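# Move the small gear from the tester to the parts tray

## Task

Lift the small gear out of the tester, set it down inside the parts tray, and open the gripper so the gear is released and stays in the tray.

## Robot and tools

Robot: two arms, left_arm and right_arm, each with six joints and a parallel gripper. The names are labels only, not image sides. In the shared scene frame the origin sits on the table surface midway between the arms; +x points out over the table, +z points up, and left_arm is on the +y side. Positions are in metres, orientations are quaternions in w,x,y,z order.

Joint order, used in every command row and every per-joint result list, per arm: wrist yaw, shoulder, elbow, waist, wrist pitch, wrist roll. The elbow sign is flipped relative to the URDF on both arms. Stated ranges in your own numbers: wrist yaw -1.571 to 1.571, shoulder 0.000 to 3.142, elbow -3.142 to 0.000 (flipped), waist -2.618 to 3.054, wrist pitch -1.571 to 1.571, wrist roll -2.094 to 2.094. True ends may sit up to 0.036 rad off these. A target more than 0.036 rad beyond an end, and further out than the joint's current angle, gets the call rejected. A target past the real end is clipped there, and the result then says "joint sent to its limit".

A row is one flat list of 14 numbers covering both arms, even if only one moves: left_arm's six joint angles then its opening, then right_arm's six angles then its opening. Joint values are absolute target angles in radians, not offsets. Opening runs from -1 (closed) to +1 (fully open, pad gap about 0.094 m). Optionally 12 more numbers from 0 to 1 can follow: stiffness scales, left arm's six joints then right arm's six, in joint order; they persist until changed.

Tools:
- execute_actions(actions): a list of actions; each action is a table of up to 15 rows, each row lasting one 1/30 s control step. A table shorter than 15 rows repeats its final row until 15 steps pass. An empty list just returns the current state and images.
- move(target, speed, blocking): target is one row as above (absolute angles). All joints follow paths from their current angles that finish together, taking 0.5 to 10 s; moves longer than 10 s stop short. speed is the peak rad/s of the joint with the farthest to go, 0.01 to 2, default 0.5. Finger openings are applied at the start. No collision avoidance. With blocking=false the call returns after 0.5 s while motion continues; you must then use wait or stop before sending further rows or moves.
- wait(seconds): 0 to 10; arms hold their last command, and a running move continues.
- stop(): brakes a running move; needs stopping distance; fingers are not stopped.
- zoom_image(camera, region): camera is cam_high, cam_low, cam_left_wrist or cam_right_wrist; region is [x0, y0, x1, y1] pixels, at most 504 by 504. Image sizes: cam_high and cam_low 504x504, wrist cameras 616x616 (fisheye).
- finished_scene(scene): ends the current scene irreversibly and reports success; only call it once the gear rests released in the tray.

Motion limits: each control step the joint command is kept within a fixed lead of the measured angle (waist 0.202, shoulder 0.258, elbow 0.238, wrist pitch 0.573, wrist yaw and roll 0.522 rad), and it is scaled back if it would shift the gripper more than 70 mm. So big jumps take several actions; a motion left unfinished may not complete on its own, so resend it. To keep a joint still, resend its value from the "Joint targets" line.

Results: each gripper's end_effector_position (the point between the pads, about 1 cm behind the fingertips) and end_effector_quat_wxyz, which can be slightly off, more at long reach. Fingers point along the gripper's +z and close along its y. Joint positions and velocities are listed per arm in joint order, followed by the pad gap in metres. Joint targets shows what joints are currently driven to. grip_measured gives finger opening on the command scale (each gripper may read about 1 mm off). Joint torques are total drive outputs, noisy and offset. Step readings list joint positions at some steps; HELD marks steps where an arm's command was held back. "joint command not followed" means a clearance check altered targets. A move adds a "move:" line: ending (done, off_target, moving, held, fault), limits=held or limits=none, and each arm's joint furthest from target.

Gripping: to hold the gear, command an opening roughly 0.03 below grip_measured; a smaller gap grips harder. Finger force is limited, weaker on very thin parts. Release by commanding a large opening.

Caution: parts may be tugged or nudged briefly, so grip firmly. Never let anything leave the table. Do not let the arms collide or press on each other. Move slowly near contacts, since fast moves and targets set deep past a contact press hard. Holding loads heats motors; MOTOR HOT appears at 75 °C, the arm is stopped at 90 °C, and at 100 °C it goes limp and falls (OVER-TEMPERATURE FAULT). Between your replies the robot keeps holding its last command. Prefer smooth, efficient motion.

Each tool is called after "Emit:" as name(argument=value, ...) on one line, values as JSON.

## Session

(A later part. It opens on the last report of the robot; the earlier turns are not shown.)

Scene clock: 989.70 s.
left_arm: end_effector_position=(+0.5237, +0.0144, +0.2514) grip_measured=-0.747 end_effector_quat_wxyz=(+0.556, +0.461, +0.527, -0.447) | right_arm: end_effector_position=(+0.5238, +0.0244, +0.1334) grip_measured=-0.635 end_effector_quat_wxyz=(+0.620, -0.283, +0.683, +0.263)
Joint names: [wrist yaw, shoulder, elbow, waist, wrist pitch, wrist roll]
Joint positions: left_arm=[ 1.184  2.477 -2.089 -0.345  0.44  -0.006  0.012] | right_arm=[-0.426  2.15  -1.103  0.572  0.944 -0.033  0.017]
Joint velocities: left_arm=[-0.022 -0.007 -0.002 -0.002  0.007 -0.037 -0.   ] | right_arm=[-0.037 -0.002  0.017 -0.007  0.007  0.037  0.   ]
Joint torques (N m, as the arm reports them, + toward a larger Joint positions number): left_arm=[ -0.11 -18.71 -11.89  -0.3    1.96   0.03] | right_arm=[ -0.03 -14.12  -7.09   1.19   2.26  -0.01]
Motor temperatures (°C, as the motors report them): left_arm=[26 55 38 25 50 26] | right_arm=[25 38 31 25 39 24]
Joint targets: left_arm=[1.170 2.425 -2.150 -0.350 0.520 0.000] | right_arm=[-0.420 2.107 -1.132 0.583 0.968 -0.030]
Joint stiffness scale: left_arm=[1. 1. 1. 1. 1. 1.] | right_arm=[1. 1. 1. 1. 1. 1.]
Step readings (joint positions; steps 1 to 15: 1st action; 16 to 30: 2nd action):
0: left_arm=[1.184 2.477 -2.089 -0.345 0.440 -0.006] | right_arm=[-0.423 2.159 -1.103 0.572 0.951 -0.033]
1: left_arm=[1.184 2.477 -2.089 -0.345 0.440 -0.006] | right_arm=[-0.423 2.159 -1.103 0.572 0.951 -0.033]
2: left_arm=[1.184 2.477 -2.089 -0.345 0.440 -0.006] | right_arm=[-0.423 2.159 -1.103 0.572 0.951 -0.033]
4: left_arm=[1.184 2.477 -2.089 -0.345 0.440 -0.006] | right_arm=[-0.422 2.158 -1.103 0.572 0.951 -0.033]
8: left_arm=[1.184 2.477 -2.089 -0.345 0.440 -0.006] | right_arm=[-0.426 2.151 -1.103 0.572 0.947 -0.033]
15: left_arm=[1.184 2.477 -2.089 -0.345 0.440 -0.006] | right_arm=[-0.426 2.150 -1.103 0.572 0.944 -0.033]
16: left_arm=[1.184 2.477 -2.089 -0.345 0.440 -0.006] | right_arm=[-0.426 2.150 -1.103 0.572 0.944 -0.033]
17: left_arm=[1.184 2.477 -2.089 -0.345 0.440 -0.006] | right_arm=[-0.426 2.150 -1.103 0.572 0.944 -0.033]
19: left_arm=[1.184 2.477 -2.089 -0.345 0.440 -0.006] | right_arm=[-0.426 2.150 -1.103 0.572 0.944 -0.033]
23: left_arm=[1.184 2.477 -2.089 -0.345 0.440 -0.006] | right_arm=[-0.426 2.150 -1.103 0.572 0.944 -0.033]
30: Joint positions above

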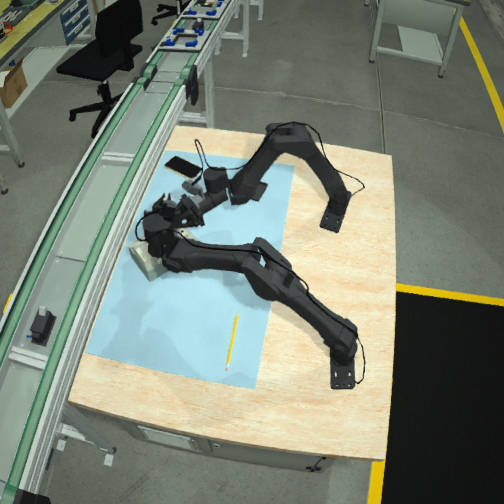

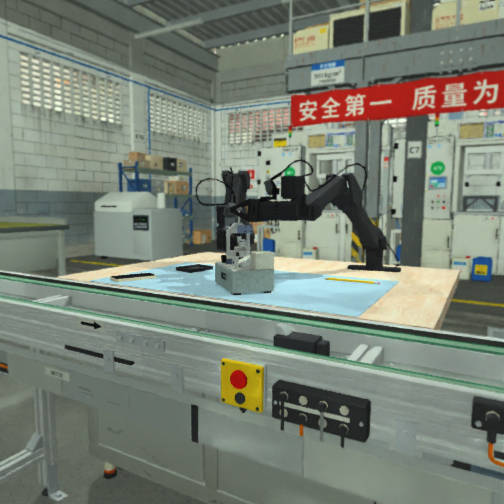

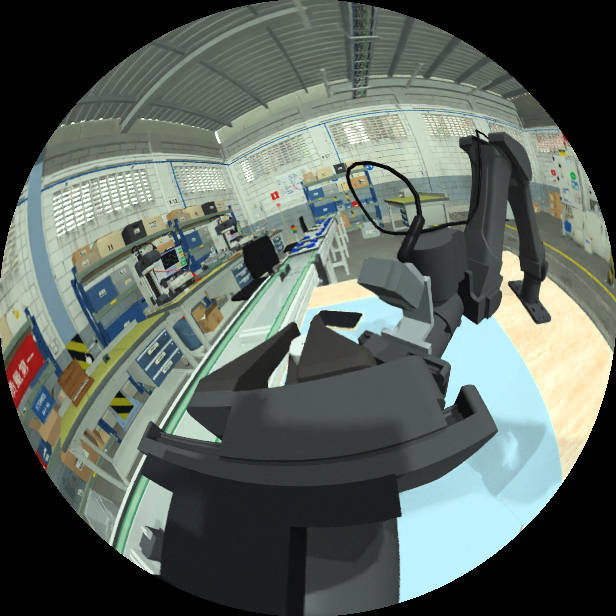

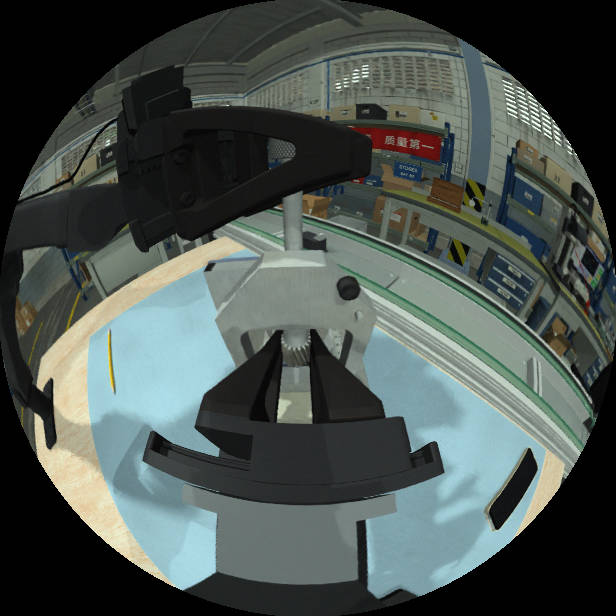

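Emit:
execute_actions(actions=[[[1.17,2.425,-2.15,-0.35,0.52,0,-0.775,-0.42,2.105,-1.132,0.5825,0.972,-0.03,-0.665],[1.17,2.425,-2.15,-0.35,0.52,0,-0.775,-0.42,2.103,-1.132,0.5825,0.976,-0.03,-0.665],[1.17,2.425,-2.15,-0.35,0.52,0,-0.775,-0.42,2.101,-1.132,0.5825,0.98,-0.03,-0.665],[1.17,2.425,-2.15,-0.35,0.52,0,-0.775,-0.42,2.099,-1.132,0.5825,0.98,-0.03,-0.665],[1.17,2.425,-2.15,-0.35,0.52,0,-0.775,-0.42,2.098,-1.132,0.5825,0.98,-0.03,-0.665]],[[1.17,2.425,-2.15,-0.35,0.52,0,-0.775,-0.42,2.098,-1.132,0.5825,0.98,-0.03,-0.665]]])

Emit:
zoom_image(camera="cam_low", region=[205, 205, 275, 275])

Scene clock: 999.47 s.
left_arm: end_effector_position=(+0.5237, +0.0144, +0.2514) grip_measured=-0.747 end_effector_quat_wxyz=(+0.556, +0.461, +0.527, -0.447) | right_arm: end_effector_position=(+0.5238, +0.0244, +0.1334) grip_measured=-0.635 end_effector_quat_wxyz=(+0.620, -0.283, +0.683, +0.263)
Joint names: [wrist yaw, shoulder, elbow, waist, wrist pitch, wrist roll]
Joint positions: left_arm=[ 1.184  2.477 -2.089 -0.345  0.44  -0.006  0.012] | right_arm=[-0.426  2.15  -1.103  0.572  0.944 -0.033  0.017]
Joint velocities: left_arm=[-0.081  0.017 -0.017 -0.002 -0.066 -0.081 -0.   ] | right_arm=[ 0.051  0.002 -0.002 -0.007  0.022 -0.022 -0.   ]
Joint torques (N m, as the arm reports them, + toward a larger Joint positions number): left_arm=[ -0.16 -18.76 -11.82  -0.33   1.97   0.02] | right_arm=[  0.   -14.71  -7.12   0.92   2.38   0.03]
Motor temperatures (°C, as the motors report them): left_arm=[26 56 39 25 51 26] | right_arm=[25 39 31 25 39 24]
Joint targets: left_arm=[1.170 2.425 -2.150 -0.350 0.520 -0.000] | right_arm=[-0.420 2.098 -1.132 0.583 0.980 -0.030]
Joint stiffness scale: left_arm=[1. 1. 1. 1. 1. 1.] | right_arm=[1. 1. 1. 1. 1. 1.]
Step readings (joint positions; steps 1 to 15: 1st action; 16 to 30: 2nd action):
0: left_arm=[1.184 2.477 -2.089 -0.345 0.440 -0.006] | right_arm=[-0.426 2.150 -1.103 0.572 0.944 -0.033]
1: left_arm=[1.184 2.477 -2.089 -0.345 0.440 -0.006] | right_arm=[-0.426 2.150 -1.103 0.572 0.944 -0.033]
2: left_arm=[1.184 2.477 -2.089 -0.345 0.440 -0.006] | right_arm=[-0.426 2.150 -1.103 0.572 0.944 -0.033]
4: left_arm=[1.184 2.477 -2.089 -0.345 0.440 -0.006] | right_arm=[-0.426 2.150 -1.103 0.572 0.944 -0.033]
8: left_arm=[1.184 2.477 -2.089 -0.345 0.440 -0.006] | right_arm=[-0.426 2.150 -1.103 0.572 0.944 -0.033]
15: left_arm=[1.184 2.477 -2.089 -0.345 0.440 -0.006] | right_arm=[-0.426 2.150 -1.103 0.572 0.944 -0.033]
16: left_arm=[1.184 2.477 -2.089 -0.345 0.440 -0.006] | right_arm=[-0.426 2.150 -1.103 0.572 0.944 -0.033]
17: left_arm=[1.184 2.477 -2.089 -0.345 0.440 -0.006] | right_arm=[-0.426 2.150 -1.103 0.572 0.944 -0.033]
19: left_arm=[1.184 2.477 -2.089 -0.345 0.440 -0.006] | right_arm=[-0.426 2.150 -1.103 0.572 0.944 -0.033]
23: left_arm=[1.184 2.477 -2.089 -0.345 0.440 -0.006] | right_arm=[-0.426 2.150 -1.103 0.572 0.944 -0.033]
30: Joint positions above

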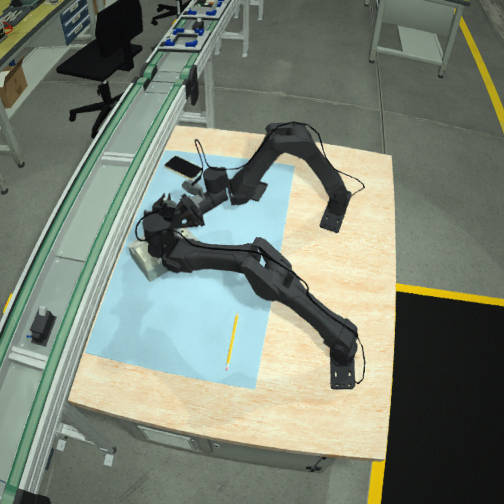

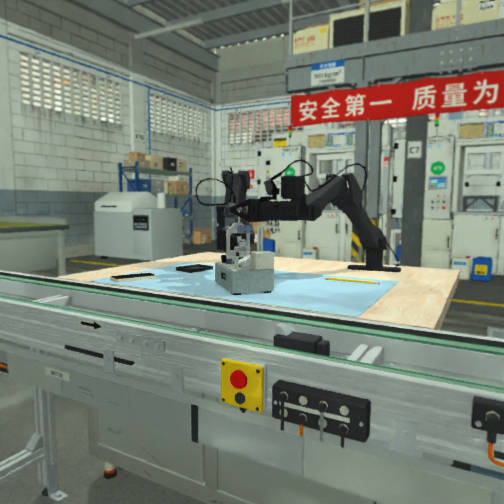

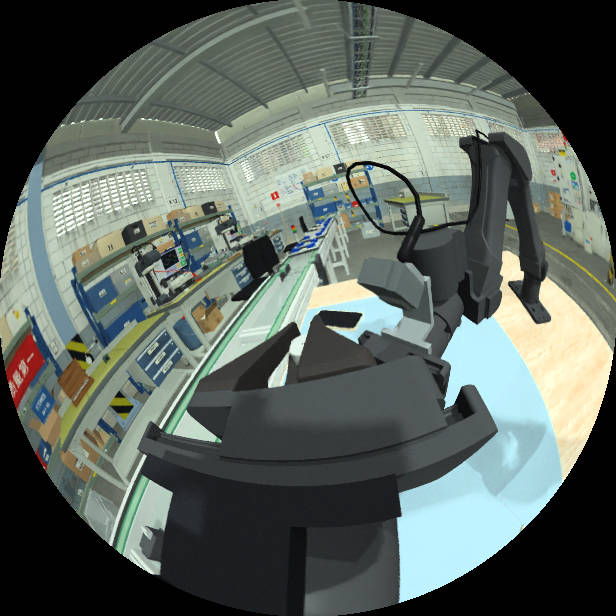

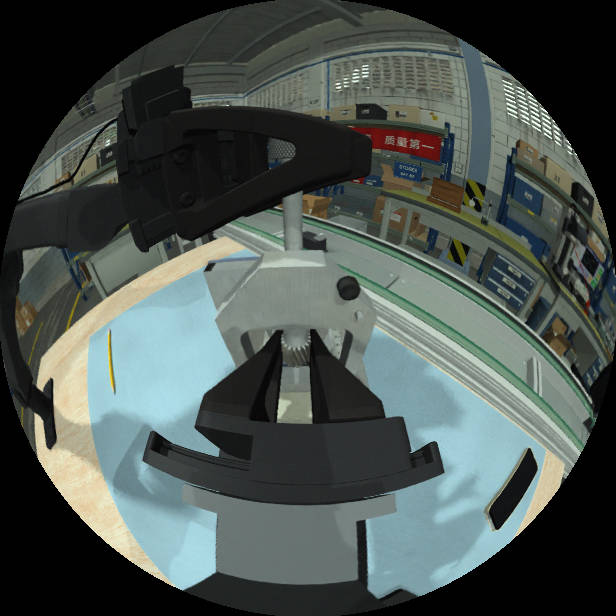

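Region (205, 205, 275, 275) of cam_low's 504x504 image, scaled by 7.200, with more detail than that image has.

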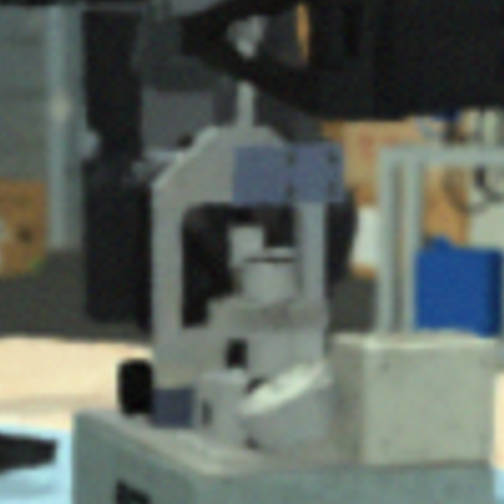

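Emit:
execute_actions(actions=[[[1.17,2.425,-2.15,-0.35,0.52,0,-0.775,-0.425,2.095,-1.132,0.58,0.985,-0.03,-0.665],[1.17,2.425,-2.15,-0.35,0.52,0,-0.775,-0.425,2.092,-1.132,0.578,0.99,-0.03,-0.665],[1.17,2.425,-2.15,-0.35,0.52,0,-0.775,-0.425,2.09,-1.132,0.576,0.995,-0.03,-0.665],[1.17,2.425,-2.15,-0.35,0.52,0,-0.775,-0.425,2.088,-1.132,0.575,1.0,-0.03,-0.665],[1.17,2.425,-2.15,-0.35,0.52,0,-0.775,-0.425,2.087,-1.132,0.575,1.005,-0.03,-0.665]],[[1.17,2.425,-2.15,-0.35,0.52,0,-0.775,-0.425,2.087,-1.132,0.575,1.005,-0.03,-0.665]]])

Scene clock: 1011.87 s.
left_arm: end_effector_position=(+0.5237, +0.0144, +0.2514) grip_measured=-0.747 end_effector_quat_wxyz=(+0.556, +0.461, +0.527, -0.447) | right_arm: end_effector_position=(+0.5236, +0.0243, +0.1390) grip_measured=-0.635 end_effector_quat_wxyz=(+0.623, -0.283, +0.680, +0.263)
Joint names: [wrist yaw, shoulder, elbow, waist, wrist pitch, wrist roll]
Joint positions: left_arm=[ 1.184  2.477 -2.089 -0.345  0.44  -0.006  0.012] | right_arm=[-0.426  2.139 -1.103  0.572  0.942 -0.033  0.017]
Joint velocities: left_arm=[-0.066  0.017 -0.002  0.017 -0.007 -0.037 -0.001] | right_arm=[ 0.007 -0.007  0.002  0.002  0.007  0.007 -0.002]
Joint torques (N m, as the arm reports them, + toward a larger Joint positions number): left_arm=[ -0.05 -18.76 -11.77  -0.31   1.96   0.05] | right_arm=[ -0.07 -14.59  -7.32   0.25   2.65   0.05]
Motor temperatures (°C, as the motors report them): left_arm=[26 57 39 25 52 26] | right_arm=[25 40 31 25 40 24]
Joint targets: left_arm=[1.170 2.425 -2.150 -0.350 0.520 0.000] | right_arm=[-0.425 2.087 -1.132 0.575 1.005 -0.030]
Joint stiffness scale: left_arm=[1. 1. 1. 1. 1. 1.] | right_arm=[1. 1. 1. 1. 1. 1.]
Step readings (joint positions; steps 1 to 15: 1st action; 16 to 30: 2nd action):
0: left_arm=[1.184 2.477 -2.089 -0.345 0.440 -0.006] | right_arm=[-0.426 2.150 -1.103 0.572 0.944 -0.033]
1: left_arm=[1.184 2.477 -2.089 -0.345 0.440 -0.006] | right_arm=[-0.426 2.149 -1.103 0.572 0.944 -0.033]
2: left_arm=[1.184 2.477 -2.089 -0.345 0.440 -0.006] | right_arm=[-0.426 2.148 -1.103 0.572 0.943 -0.033]
4: left_arm=[1.184 2.477 -2.089 -0.345 0.440 -0.006] | right_arm=[-0.426 2.144 -1.103 0.572 0.942 -0.033]
8: left_arm=[1.184 2.477 -2.089 -0.345 0.440 -0.006] | right_arm=[-0.426 2.139 -1.103 0.572 0.942 -0.033]
15: left_arm=[1.184 2.477 -2.089 -0.345 0.440 -0.006] | right_arm=[-0.426 2.139 -1.103 0.572 0.942 -0.033]
16: left_arm=[1.184 2.477 -2.089 -0.345 0.440 -0.006] | right_arm=[-0.426 2.139 -1.103 0.572 0.942 -0.033]
17: left_arm=[1.184 2.477 -2.089 -0.345 0.440 -0.006] | right_arm=[-0.426 2.139 -1.103 0.572 0.942 -0.033]
19: left_arm=[1.184 2.477 -2.089 -0.345 0.440 -0.006] | right_arm=[-0.426 2.139 -1.103 0.572 0.942 -0.033]
23: left_arm=[1.184 2.477 -2.089 -0.345 0.440 -0.006] | right_arm=[-0.426 2.139 -1.103 0.572 0.942 -0.033]
30: Joint positions above

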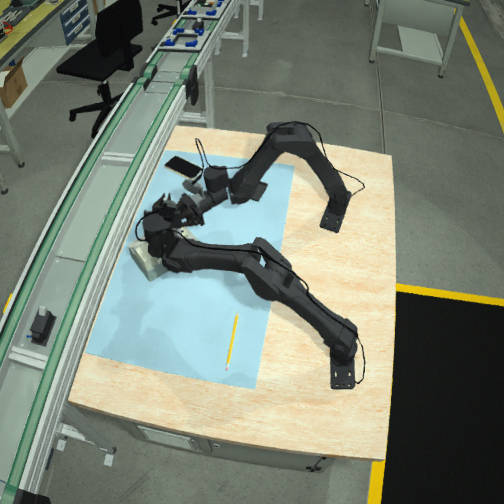

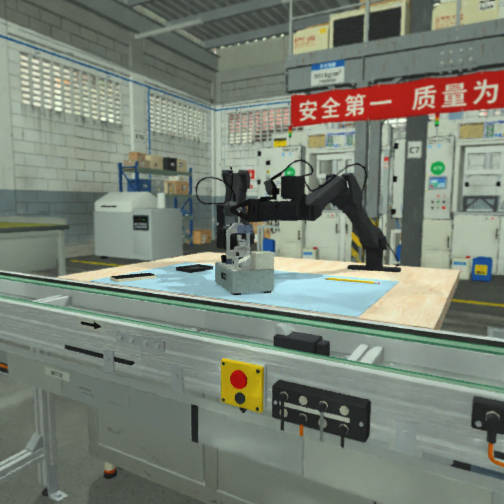

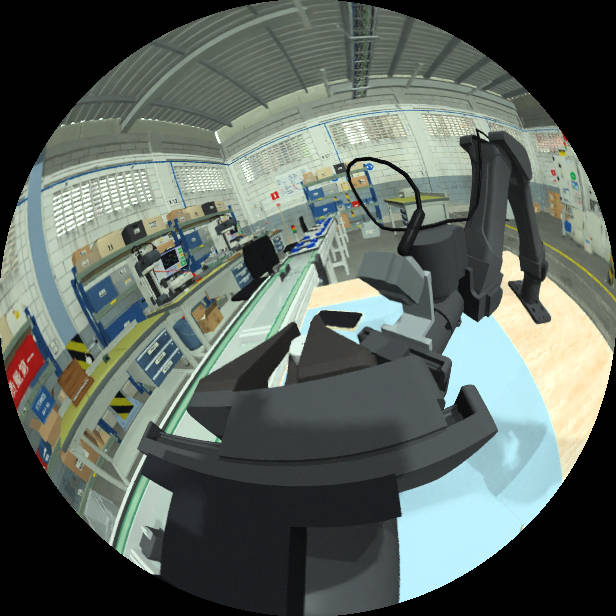

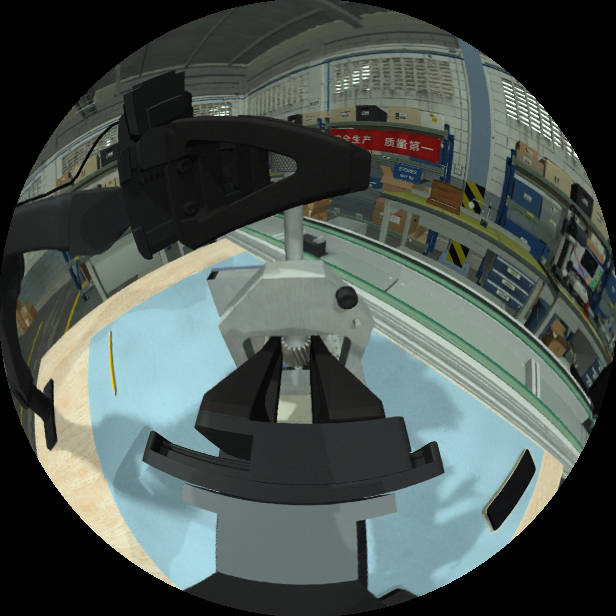

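Emit:
execute_actions(actions=[[[1.17,2.425,-2.15,-0.35,0.52,0,-0.775,-0.428,2.092,-1.12,0.572,0.99,-0.03,-0.665],[1.17,2.425,-2.15,-0.35,0.52,0,-0.775,-0.431,2.097,-1.11,0.569,0.975,-0.03,-0.665],[1.17,2.425,-2.15,-0.35,0.52,0,-0.775,-0.431,2.099,-1.1,0.566,0.967,-0.03,-0.665],[1.17,2.425,-2.15,-0.35,0.52,0,-0.775,-0.432,2.097,-1.096,0.565,0.969,-0.03,-0.665],[1.17,2.425,-2.15,-0.35,0.52,0,-0.775,-0.433,2.095,-1.092,0.564,0.971,-0.03,-0.665],[1.17,2.425,-2.15,-0.35,0.52,0,-0.775,-0.434,2.093,-1.088,0.563,0.973,-0.03,-0.665],[1.17,2.425,-2.15,-0.35,0.52,0,-0.775,-0.435,2.091,-1.084,0.562,0.975,-0.03,-0.665],[1.17,2.425,-2.15,-0.35,0.52,0,-0.775,-0.436,2.089,-1.08,0.561,0.977,-0.03,-0.665],[1.17,2.425,-2.15,-0.35,0.52,0,-0.775,-0.437,2.087,-1.076,0.56,0.979,-0.03,-0.665],[1.17,2.425,-2.15,-0.35,0.52,0,-0.775,-0.438,2.085,-1.072,0.559,0.981,-0.03,-0.665],[1.17,2.425,-2.15,-0.35,0.52,0,-0.775,-0.439,2.083,-1.068,0.558,0.983,-0.03,-0.665],[1.17,2.425,-2.15,-0.35,0.52,0,-0.775,-0.44,2.081,-1.064,0.557,0.985,-0.03,-0.665],[1.17,2.425,-2.15,-0.35,0.52,0,-0.775,-0.441,2.079,-1.06,0.556,0.987,-0.03,-0.665],[1.17,2.425,-2.15,-0.35,0.52,0,-0.775,-0.442,2.077,-1.056,0.555,0.989,-0.03,-0.665],[1.17,2.425,-2.15,-0.35,0.52,0,-0.775,-0.443,2.075,-1.052,0.554,0.991,-0.03,-0.665]],[[1.17,2.425,-2.15,-0.35,0.52,0,-0.775,-0.444,2.073,-1.048,0.553,0.992,-0.03,-0.665],[1.17,2.425,-2.15,-0.35,0.52,0,-0.775,-0.445,2.071,-1.044,0.552,0.993,-0.03,-0.665],[1.17,2.425,-2.15,-0.35,0.52,0,-0.775,-0.446,2.069,-1.04,0.551,0.994,-0.03,-0.665],[1.17,2.425,-2.15,-0.35,0.52,0,-0.775,-0.446,2.068,-1.037,0.55,0.994,-0.03,-0.665]]])

Emit:
zoom_image(camera="cam_right_wrist", region=[190, 200, 410, 420])

Scene clock: 1046.10 s.
left_arm: end_effector_position=(+0.5237, +0.0144, +0.2514) grip_measured=-0.747 end_effector_quat_wxyz=(+0.556, +0.461, +0.527, -0.447) | right_arm: end_effector_position=(+0.5133, +0.0153, +0.1328) grip_measured=-0.635 end_effector_quat_wxyz=(+0.616, -0.282, +0.687, +0.264)
Joint names: [wrist yaw, shoulder, elbow, waist, wrist pitch, wrist roll]
Joint positions: left_arm=[ 1.184  2.477 -2.089 -0.345  0.44  -0.006  0.012] | right_arm=[-0.438  2.111 -1.041  0.56   0.957 -0.033  0.017]
Joint velocities: left_arm=[-0.007 -0.012  0.002 -0.007  0.007  0.022  0.001] | right_arm=[-0.051  0.002 -0.002 -0.012  0.11  -0.022 -0.   ]
Joint torques (N m, as the arm reports them, + toward a larger Joint positions number): left_arm=[ -0.11 -18.72 -11.87  -0.35   1.96   0.05] | right_arm=[ -0.14 -13.74  -4.52  -0.68   2.35   0.05]
Motor temperatures (°C, as the motors report them): left_arm=[26 59 40 25 53 26] | right_arm=[25 41 31 25 43 24]
Joint targets: left_arm=[1.170 2.425 -2.150 -0.350 0.520 0.000] | right_arm=[-0.446 2.068 -1.037 0.550 0.994 -0.030]
Joint stiffness scale: left_arm=[1. 1. 1. 1. 1. 1.] | right_arm=[1. 1. 1. 1. 1. 1.]
Step readings (joint positions; steps 1 to 15: 1st action; 16 to 30: 2nd action):
0: left_arm=[1.184 2.477 -2.089 -0.345 0.440 -0.006] | right_arm=[-0.426 2.139 -1.103 0.572 0.942 -0.033]
1: left_arm=[1.184 2.477 -2.089 -0.345 0.440 -0.006] | right_arm=[-0.426 2.139 -1.103 0.572 0.942 -0.033]
2: left_arm=[1.184 2.477 -2.089 -0.345 0.440 -0.006] | right_arm=[-0.426 2.139 -1.103 0.572 0.941 -0.033]
4: left_arm=[1.184 2.477 -2.089 -0.345 0.440 -0.006] | right_arm=[-0.426 2.139 -1.100 0.572 0.942 -0.033]
8: left_arm=[1.184 2.477 -2.089 -0.345 0.440 -0.006] | right_arm=[-0.427 2.134 -1.091 0.572 0.942 -0.033]
15: left_arm=[1.184 2.477 -2.089 -0.345 0.440 -0.006] | right_arm=[-0.432 2.123 -1.062 0.569 0.947 -0.033]
16: left_arm=[1.184 2.477 -2.089 -0.345 0.440 -0.006] | right_arm=[-0.433 2.121 -1.058 0.568 0.949 -0.033]
17: left_arm=[1.184 2.477 -2.089 -0.345 0.440 -0.006] | right_arm=[-0.434 2.118 -1.054 0.567 0.950 -0.033]
19: left_arm=[1.184 2.477 -2.089 -0.345 0.440 -0.006] | right_arm=[-0.436 2.114 -1.047 0.563 0.953 -0.033]
23: left_arm=[1.184 2.477 -2.089 -0.345 0.440 -0.006] | right_arm=[-0.437 2.111 -1.041 0.560 0.955 -0.033]
30: Joint positions above

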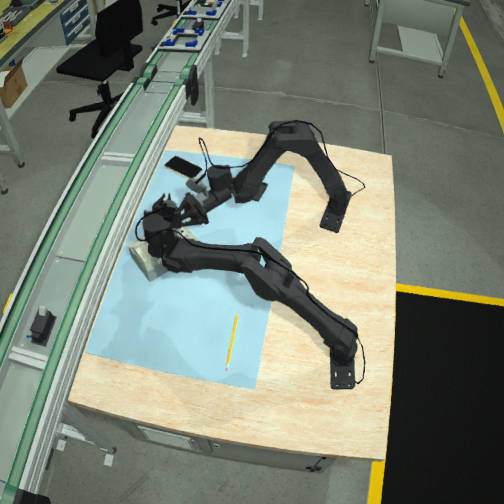

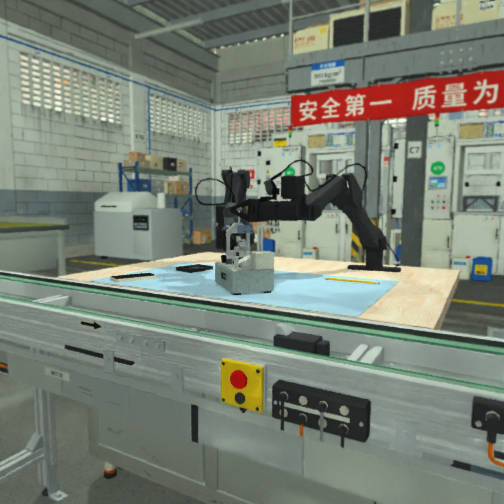

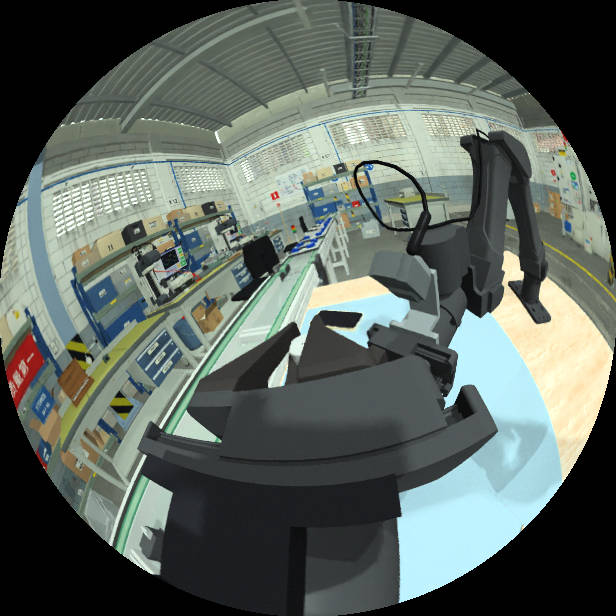

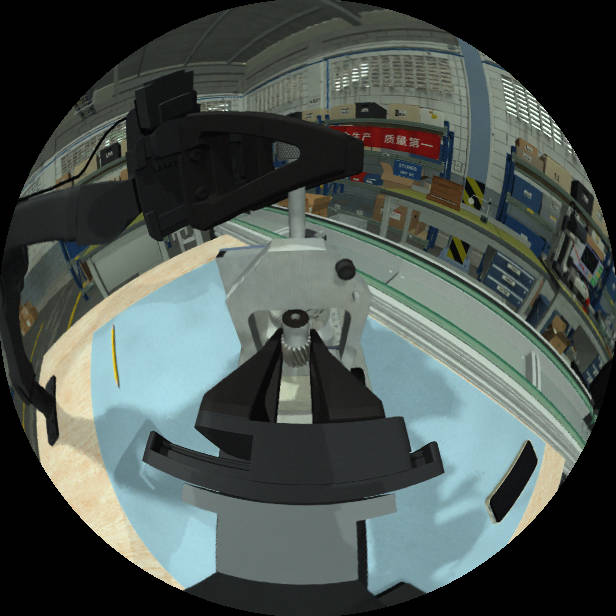

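Region (190, 200, 410, 420) of cam_right_wrist's 616x616 image, scaled by 2.291, with more detail than that image has.

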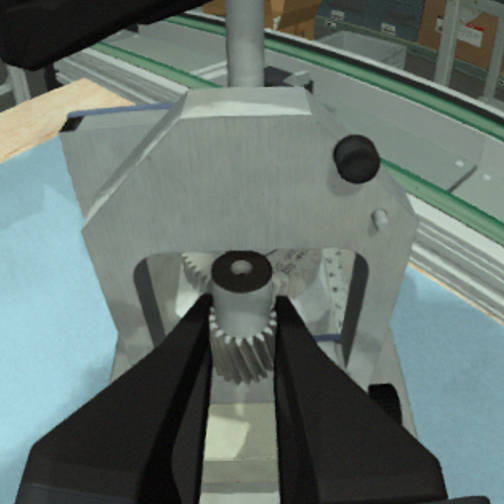

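Emit:
execute_actions(actions=[[[1.17,2.425,-2.15,-0.35,0.52,0,-0.775,-0.449,2.062,-1.03,0.546,1.008,-0.03,-0.665],[1.17,2.425,-2.15,-0.35,0.52,0,-0.775,-0.451,2.057,-1.021,0.544,1.012,-0.03,-0.665],[1.17,2.425,-2.15,-0.35,0.52,0,-0.775,-0.454,2.052,-1.012,0.541,1.016,-0.03,-0.665],[1.17,2.425,-2.15,-0.35,0.52,0,-0.775,-0.456,2.047,-1.003,0.539,1.02,-0.03,-0.665],[1.17,2.425,-2.15,-0.35,0.52,0,-0.775,-0.459,2.042,-0.994,0.536,1.024,-0.03,-0.665],[1.17,2.425,-2.15,-0.35,0.52,0,-0.775,-0.462,2.037,-0.985,0.534,1.028,-0.03,-0.665],[1.17,2.425,-2.145,-0.35,0.52,0,-0.775,-0.464,2.032,-0.976,0.531,1.032,-0.03,-0.665],[1.17,2.425,-2.14,-0.35,0.52,0,-0.775,-0.467,2.027,-0.967,0.528,1.036,-0.03,-0.665],[1.17,2.427,-2.135,-0.35,0.52,0,-0.775,-0.469,2.022,-0.958,0.526,1.04,-0.03,-0.665],[1.17,2.429,-2.13,-0.35,0.52,0,-0.775,-0.472,2.017,-0.949,0.523,1.044,-0.03,-0.665],[1.17,2.431,-2.125,-0.35,0.52,0,-0.775,-0.475,2.012,-0.94,0.52,1.048,-0.03,-0.665],[1.17,2.433,-2.12,-0.35,0.52,0,-0.775,-0.477,2.007,-0.931,0.518,1.052,-0.03,-0.665],[1.17,2.435,-2.115,-0.35,0.52,0,-0.775,-0.48,2.002,-0.922,0.515,1.056,-0.03,-0.665],[1.17,2.437,-2.11,-0.35,0.52,0,-0.775,-0.482,1.997,-0.913,0.513,1.06,-0.03,-0.665],[1.17,2.439,-2.105,-0.35,0.52,0,-0.775,-0.485,1.992,-0.904,0.51,1.064,-0.03,-0.665]],[[1.17,2.44,-2.1,-0.35,0.52,0,-0.775,-0.488,1.987,-0.895,0.507,1.068,-0.03,-0.665],[1.17,2.44,-2.095,-0.35,0.517,0,-0.775,-0.49,1.982,-0.886,0.505,1.072,-0.03,-0.665],[1.17,2.44,-2.09,-0.35,0.514,0,-0.775,-0.493,1.977,-0.877,0.502,1.076,-0.03,-0.665],[1.17,2.44,-2.085,-0.35,0.511,0,-0.775,-0.495,1.972,-0.868,0.5,1.08,-0.03,-0.665],[1.17,2.44,-2.08,-0.35,0.508,0,-0.775,-0.498,1.967,-0.859,0.497,1.085,-0.03,-0.665],[1.17,2.44,-2.075,-0.35,0.505,0,-0.775,-0.498,1.967,-0.857,0.497,1.085,-0.03,-0.665],[1.17,2.44,-2.07,-0.35,0.502,0,-0.775,-0.498,1.967,-0.857,0.497,1.085,-0.03,-0.665],[1.17,2.44,-2.065,-0.35,0.5,0,-0.775,-0.498,1.967,-0.857,0.497,1.085,-0.03,-0.665],[1.17,2.44,-2.06,-0.35,0.5,0,-0.775,-0.498,1.967,-0.857,0.497,1.085,-0.03,-0.665]]])

Scene clock: 1074.77 s.
left_arm: end_effector_position=(+0.5244, +0.0151, +0.2373) grip_measured=-0.747 end_effector_quat_wxyz=(+0.550, +0.455, +0.539, -0.448) | right_arm: end_effector_position=(+0.4836, -0.0161, +0.1371) grip_measured=-0.635 end_effector_quat_wxyz=(+0.622, -0.280, +0.682, +0.265)
Joint names: [wrist yaw, shoulder, elbow, waist, wrist pitch, wrist roll]
Joint positions: left_arm=[ 1.172  2.477 -2.051 -0.345  0.442  0.003  0.012] | right_arm=[-0.489  2.007 -0.862  0.507  1.047 -0.033  0.017]
Joint velocities: left_arm=[-0.037  0.002  0.007 -0.002  0.007  0.066 -0.   ] | right_arm=[-0.037 -0.007 -0.007  0.002  0.007 -0.007  0.   ]
Joint torques (N m, as the arm reports them, + toward a larger Joint positions number): left_arm=[  0.   -17.52  -7.74  -0.47   1.76  -0.05] | right_arm=[ -0.14 -12.16  -4.2   -1.05   2.36   0.03]
Motor temperatures (°C, as the motors report them): left_arm=[26 60 41 25 54 26] | right_arm=[25 41 30 25 42 24]
Joint targets: left_arm=[1.170 2.440 -2.060 -0.350 0.500 -0.000] | right_arm=[-0.498 1.967 -0.857 0.497 1.085 -0.030]
Joint stiffness scale: left_arm=[1. 1. 1. 1. 1. 1.] | right_arm=[1. 1. 1. 1. 1. 1.]
Step readings (joint positions; steps 1 to 15: 1st action; 16 to 30: 2nd action):
0: left_arm=[1.184 2.477 -2.089 -0.345 0.440 -0.006] | right_arm=[-0.438 2.111 -1.041 0.560 0.958 -0.033]
1: left_arm=[1.184 2.477 -2.089 -0.345 0.440 -0.006] | right_arm=[-0.439 2.111 -1.041 0.560 0.959 -0.033]
2: left_arm=[1.184 2.477 -2.089 -0.345 0.440 -0.006] | right_arm=[-0.439 2.110 -1.038 0.559 0.963 -0.033]
4: left_arm=[1.184 2.477 -2.089 -0.345 0.440 -0.006] | right_arm=[-0.442 2.100 -1.023 0.557 0.969 -0.033]
8: left_arm=[1.184 2.477 -2.089 -0.345 0.440 -0.006] | right_arm=[-0.450 2.077 -0.986 0.545 0.984 -0.033]
15: left_arm=[1.184 2.477 -2.087 -0.345 0.440 -0.006] | right_arm=[-0.466 2.041 -0.923 0.525 1.012 -0.033]
16: left_arm=[1.183 2.477 -2.085 -0.345 0.440 -0.006] | right_arm=[-0.469 2.036 -0.914 0.522 1.016 -0.033]
17: left_arm=[1.183 2.477 -2.083 -0.345 0.440 -0.006] | right_arm=[-0.471 2.031 -0.905 0.520 1.019 -0.033]
19: left_arm=[1.181 2.477 -2.075 -0.345 0.440 -0.006] | right_arm=[-0.476 2.021 -0.887 0.515 1.027 -0.033]
23: left_arm=[1.176 2.477 -2.060 -0.345 0.440 -0.003] | right_arm=[-0.485 2.007 -0.862 0.507 1.040 -0.033]
30: Joint positions above

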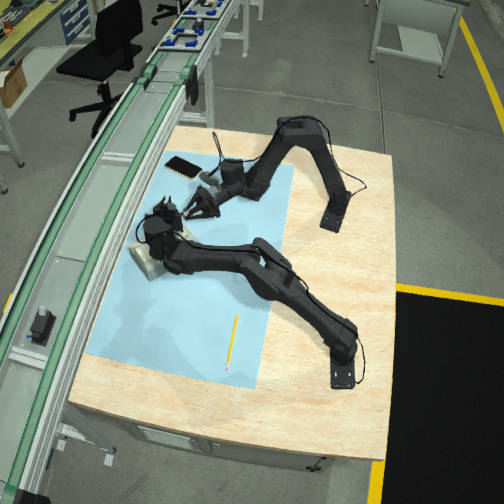

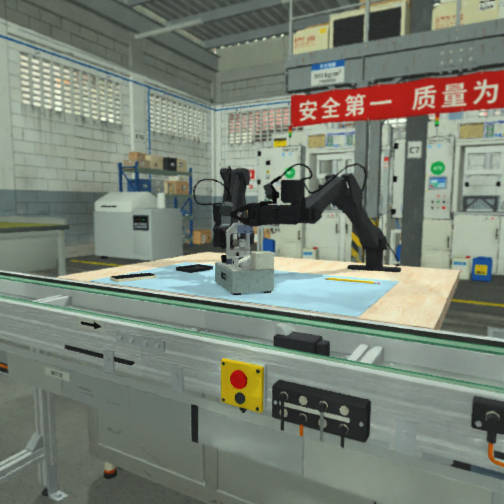

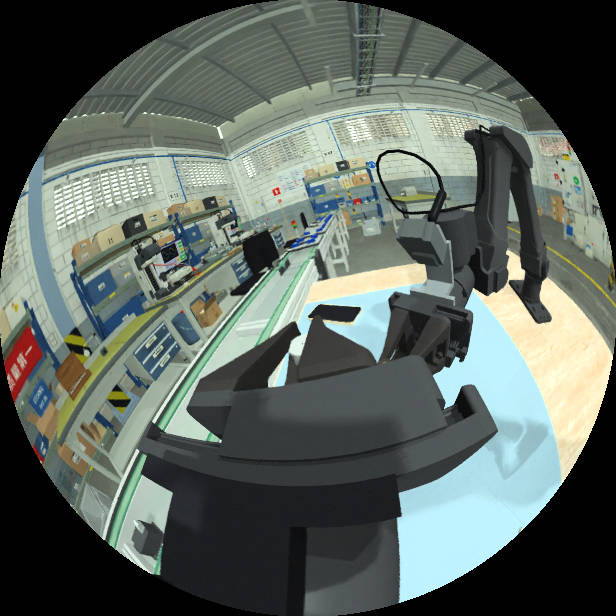

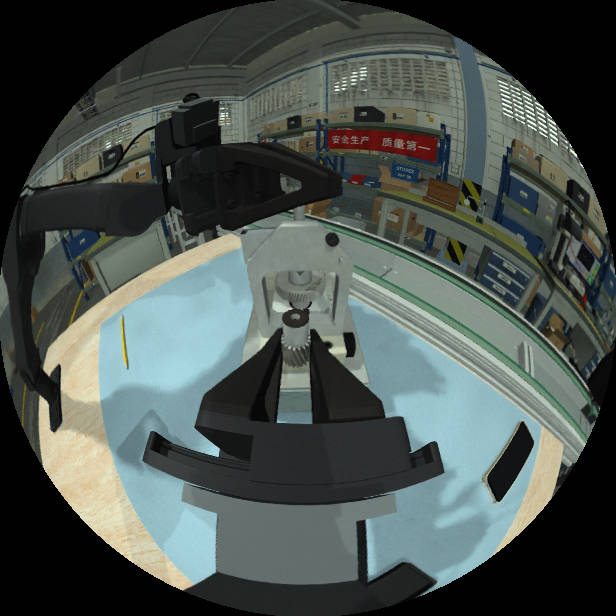

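Emit:
move(target=[1.17,2.475,-2.04,-0.35,0.455,0,-0.775,-0.498,1.9,-0.857,0.497,1.06,-0.03,-0.665], speed=0.15)

Emit:
move(target=[1.17,2.475,-2.04,-0.35,0.455,0,0.1,0,0.74,-0.358,0.235,-0.19,0,-0.665], speed=0.5)

Scene clock: 1108.83 s.
left_arm: end_effector_position=(+0.5245, +0.0149, +0.2340) grip_measured=-0.747 end_effector_quat_wxyz=(+0.548, +0.455, +0.540, -0.449) | right_arm: end_effector_position=(+0.4759, -0.0182, +0.1598) grip_measured=-0.635 end_effector_quat_wxyz=(+0.634, -0.281, +0.670, +0.264)
Joint names: [wrist yaw, shoulder, elbow, waist, wrist pitch, wrist roll]
Joint positions: left_arm=[ 1.175  2.481 -2.051 -0.345  0.438  0.006  0.012] | right_arm=[-0.491  1.935 -0.836  0.507  1.037 -0.032  0.017]
Joint velocities: left_arm=[ 0.037  0.007  0.002 -0.002 -0.007  0.007 -0.001] | right_arm=[ 0.037  0.002 -0.002  0.002 -0.095 -0.007 -0.   ]
Joint torques (N m, as the arm reports them, + toward a larger Joint positions number): left_arm=[  0.   -15.12  -6.31  -0.41   1.4   -0.08] | right_arm=[ -0.1  -11.31  -6.35  -0.99   2.22   0.  ]
Motor temperatures (°C, as the motors report them): left_arm=[26 59 38 25 53 26] | right_arm=[25 39 31 25 43 24]
Joint targets: left_arm=[1.170 2.475 -2.040 -0.350 0.455 0.000] | right_arm=[-0.498 1.900 -0.857 0.497 1.060 -0.030]
Joint stiffness scale: left_arm=[1. 1. 1. 1. 1. 1.] | right_arm=[1. 1. 1. 1. 1. 1.]
move: off_target (right_arm); limits=none; left_arm: farthest joint: the wrist pitch, 0.017 radians from its target (0.013 radians at the start); right_arm: farthest joint: the shoulder, 0.035 radians from its target (0.092 radians at the start)

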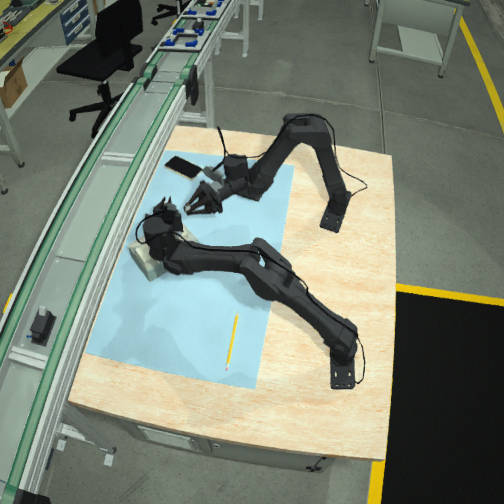

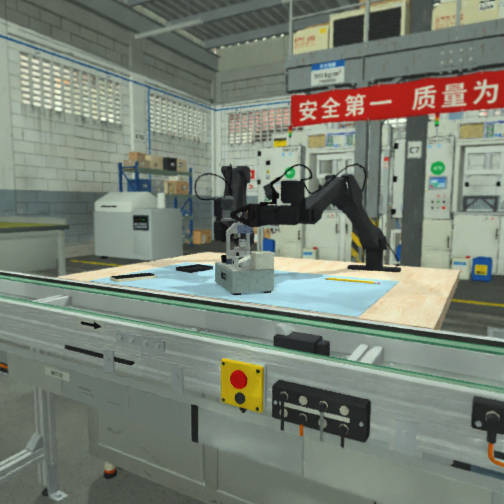

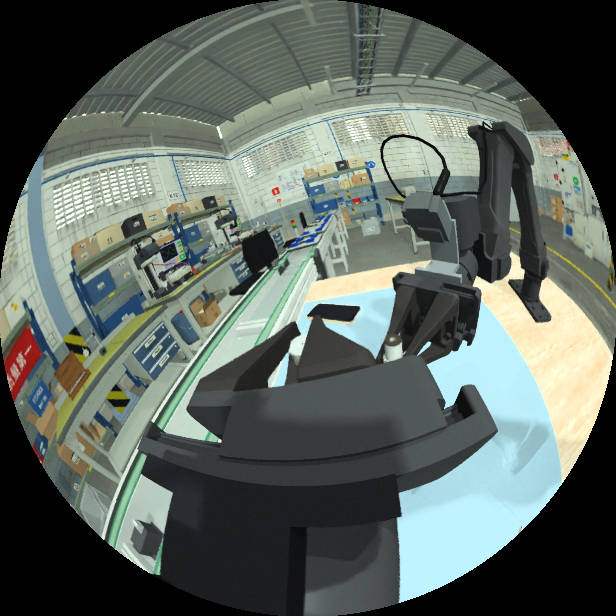

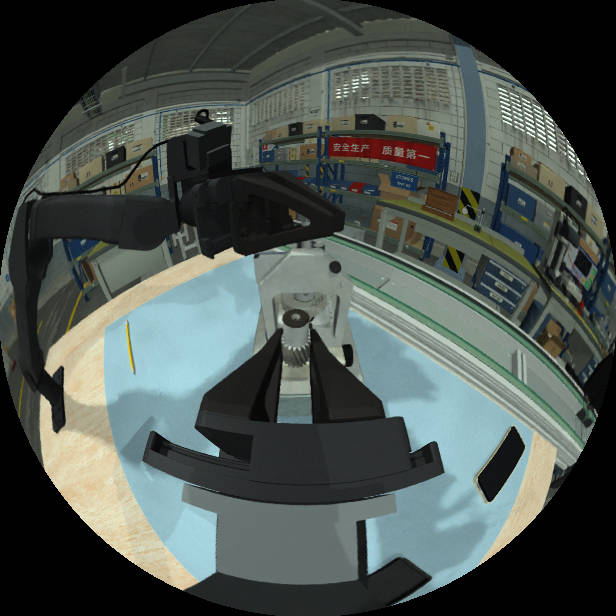

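Scene clock: 1112.00 s.
left_arm: end_effector_position=(+0.5245, +0.0149, +0.2355) grip_measured=+0.097 end_effector_quat_wxyz=(+0.551, +0.456, +0.537, -0.447) | right_arm: end_effector_position=(+0.2993, -0.2358, +0.1159) grip_measured=-0.635 end_effector_quat_wxyz=(+0.460, -0.021, +0.887, +0.011)
Joint names: [wrist yaw, shoulder, elbow, waist, wrist pitch, wrist roll]
Joint positions: left_arm=[ 1.175  2.481 -2.051 -0.345  0.449  0.006  0.052] | right_arm=[-0.006  0.768 -0.357  0.246 -0.202 -0.005  0.017]
Joint velocities: left_arm=[-0.066 -0.017  0.007 -0.002  0.007  0.007  0.001] | right_arm=[-0.037  0.007 -0.007  0.017  0.007 -0.051  0.   ]
Joint torques (N m, as the arm reports them, + toward a larger Joint positions number): left_arm=[  0.   -15.01  -6.41  -0.33   1.29  -0.07] | right_arm=[ 0.03 -2.3  -6.47 -1.04  1.99  0.01]
Motor temperatures (°C, as the motors report them): left_arm=[26 58 37 25 53 26] | right_arm=[25 38 31 25 42 24]
Joint targets: left_arm=[1.170 2.475 -2.040 -0.350 0.455 -0.000] | right_arm=[0.000 0.740 -0.358 0.235 -0.190 -0.000]
Joint stiffness scale: left_arm=[1. 1. 1. 1. 1. 1.] | right_arm=[1. 1. 1. 1. 1. 1.]
move: off_target (right_arm); limits=none; left_arm: farthest joint: the elbow, 0.011 radians from its target (0.011 radians at the start); right_arm: farthest joint: the shoulder, 0.028 radians from its target (1.195 radians at the start)

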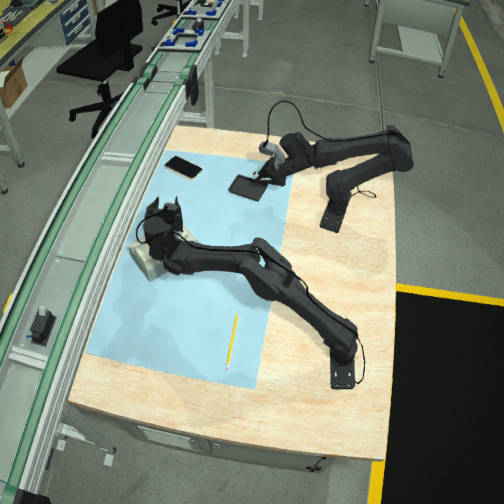

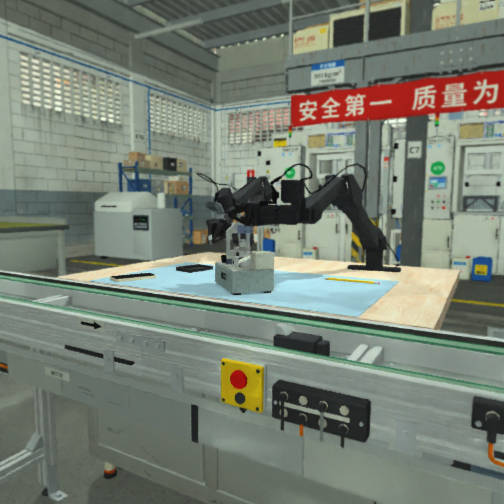

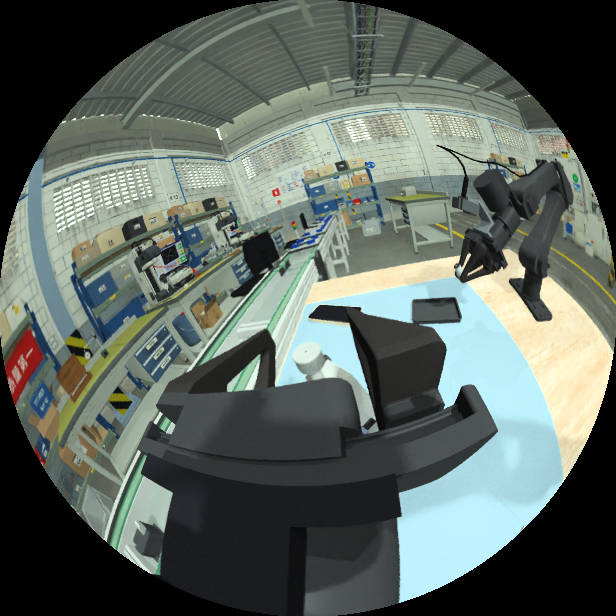

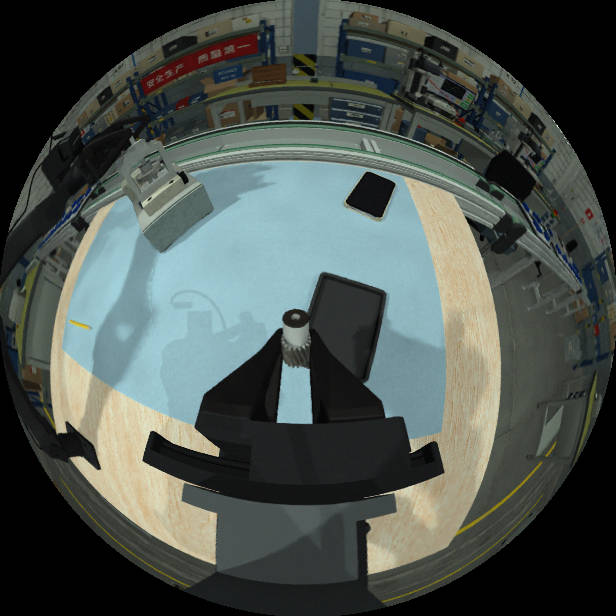

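Emit:
move(target=[1.17,2.38,-2.14,-0.35,0.33,0,0.1,0,1.315,-0.305,0.128,0.43,0,-0.665], speed=0.35)

Scene clock: 1138.43 s.
left_arm: end_effector_position=(+0.5152, +0.0169, +0.2959) grip_measured=+0.097 end_effector_quat_wxyz=(+0.567, +0.465, +0.520, -0.438) | right_arm: end_effector_position=(+0.3553, -0.2697, +0.0575) grip_measured=-0.635 end_effector_quat_wxyz=(+0.463, +0.026, +0.886, -0.014)
Joint names: [wrist yaw, shoulder, elbow, waist, wrist pitch, wrist roll]
Joint positions: left_arm=[ 1.175  2.402 -2.119 -0.345  0.354  0.006  0.052] | right_arm=[-0.006  1.309 -0.307  0.139  0.393 -0.005  0.017]
Joint velocities: left_arm=[-0.007 -0.012 -0.007 -0.012  0.007 -0.037  0.001] | right_arm=[-0.095  0.002  0.007 -0.017  0.022  0.051 -0.001]
Joint torques (N m, as the arm reports them, + toward a larger Joint positions number): left_arm=[ -0.04 -15.68  -8.96  -0.37   0.99  -0.07] | right_arm=[ 0.02 -2.68 -4.89 -0.93  2.24  0.03]
Motor temperatures (°C, as the motors report them): left_arm=[26 56 37 25 50 26] | right_arm=[25 35 31 25 41 24]
Joint targets: left_arm=[1.170 2.380 -2.140 -0.350 0.330 0.000] | right_arm=[-0.000 1.315 -0.305 0.128 0.430 -0.000]
Joint stiffness scale: left_arm=[1. 1. 1. 1. 1. 1.] | right_arm=[1. 1. 1. 1. 1. 1.]
move: off_target (left_arm, right_arm); limits=none; left_arm: farthest joint: the wrist pitch, 0.024 radians from its target (0.119 radians at the start); right_arm: farthest joint: the wrist pitch, 0.037 radians from its target (0.632 radians at the start)

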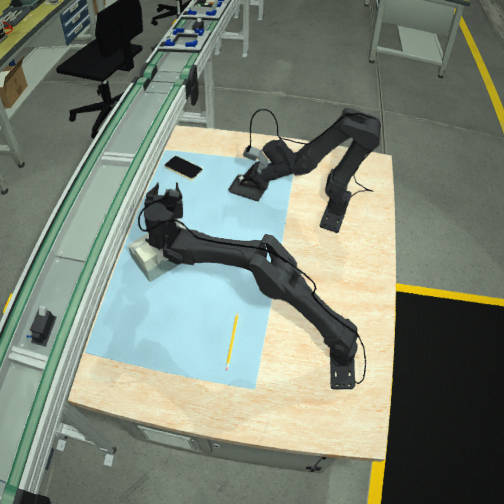

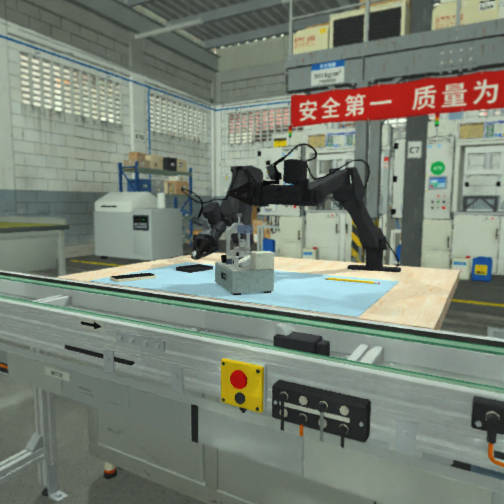

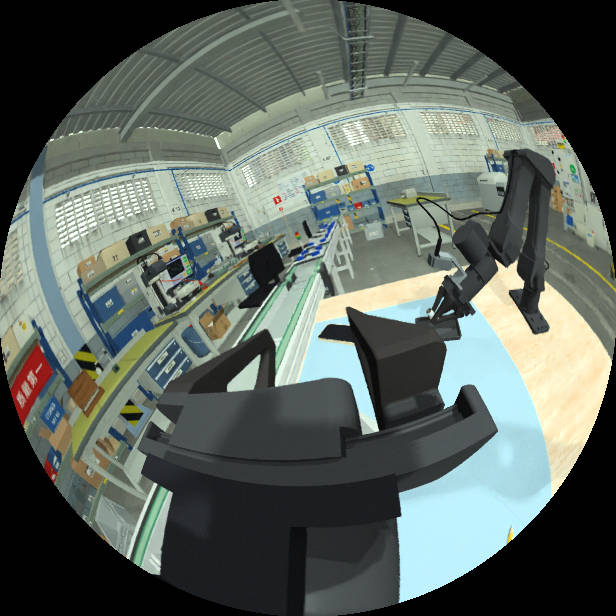

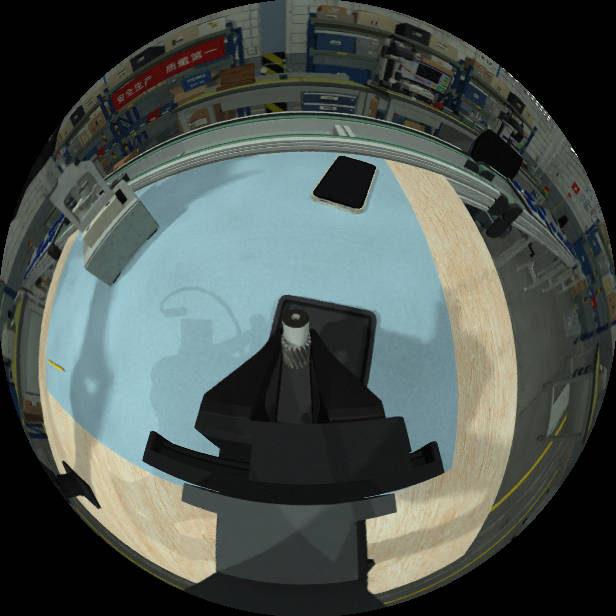

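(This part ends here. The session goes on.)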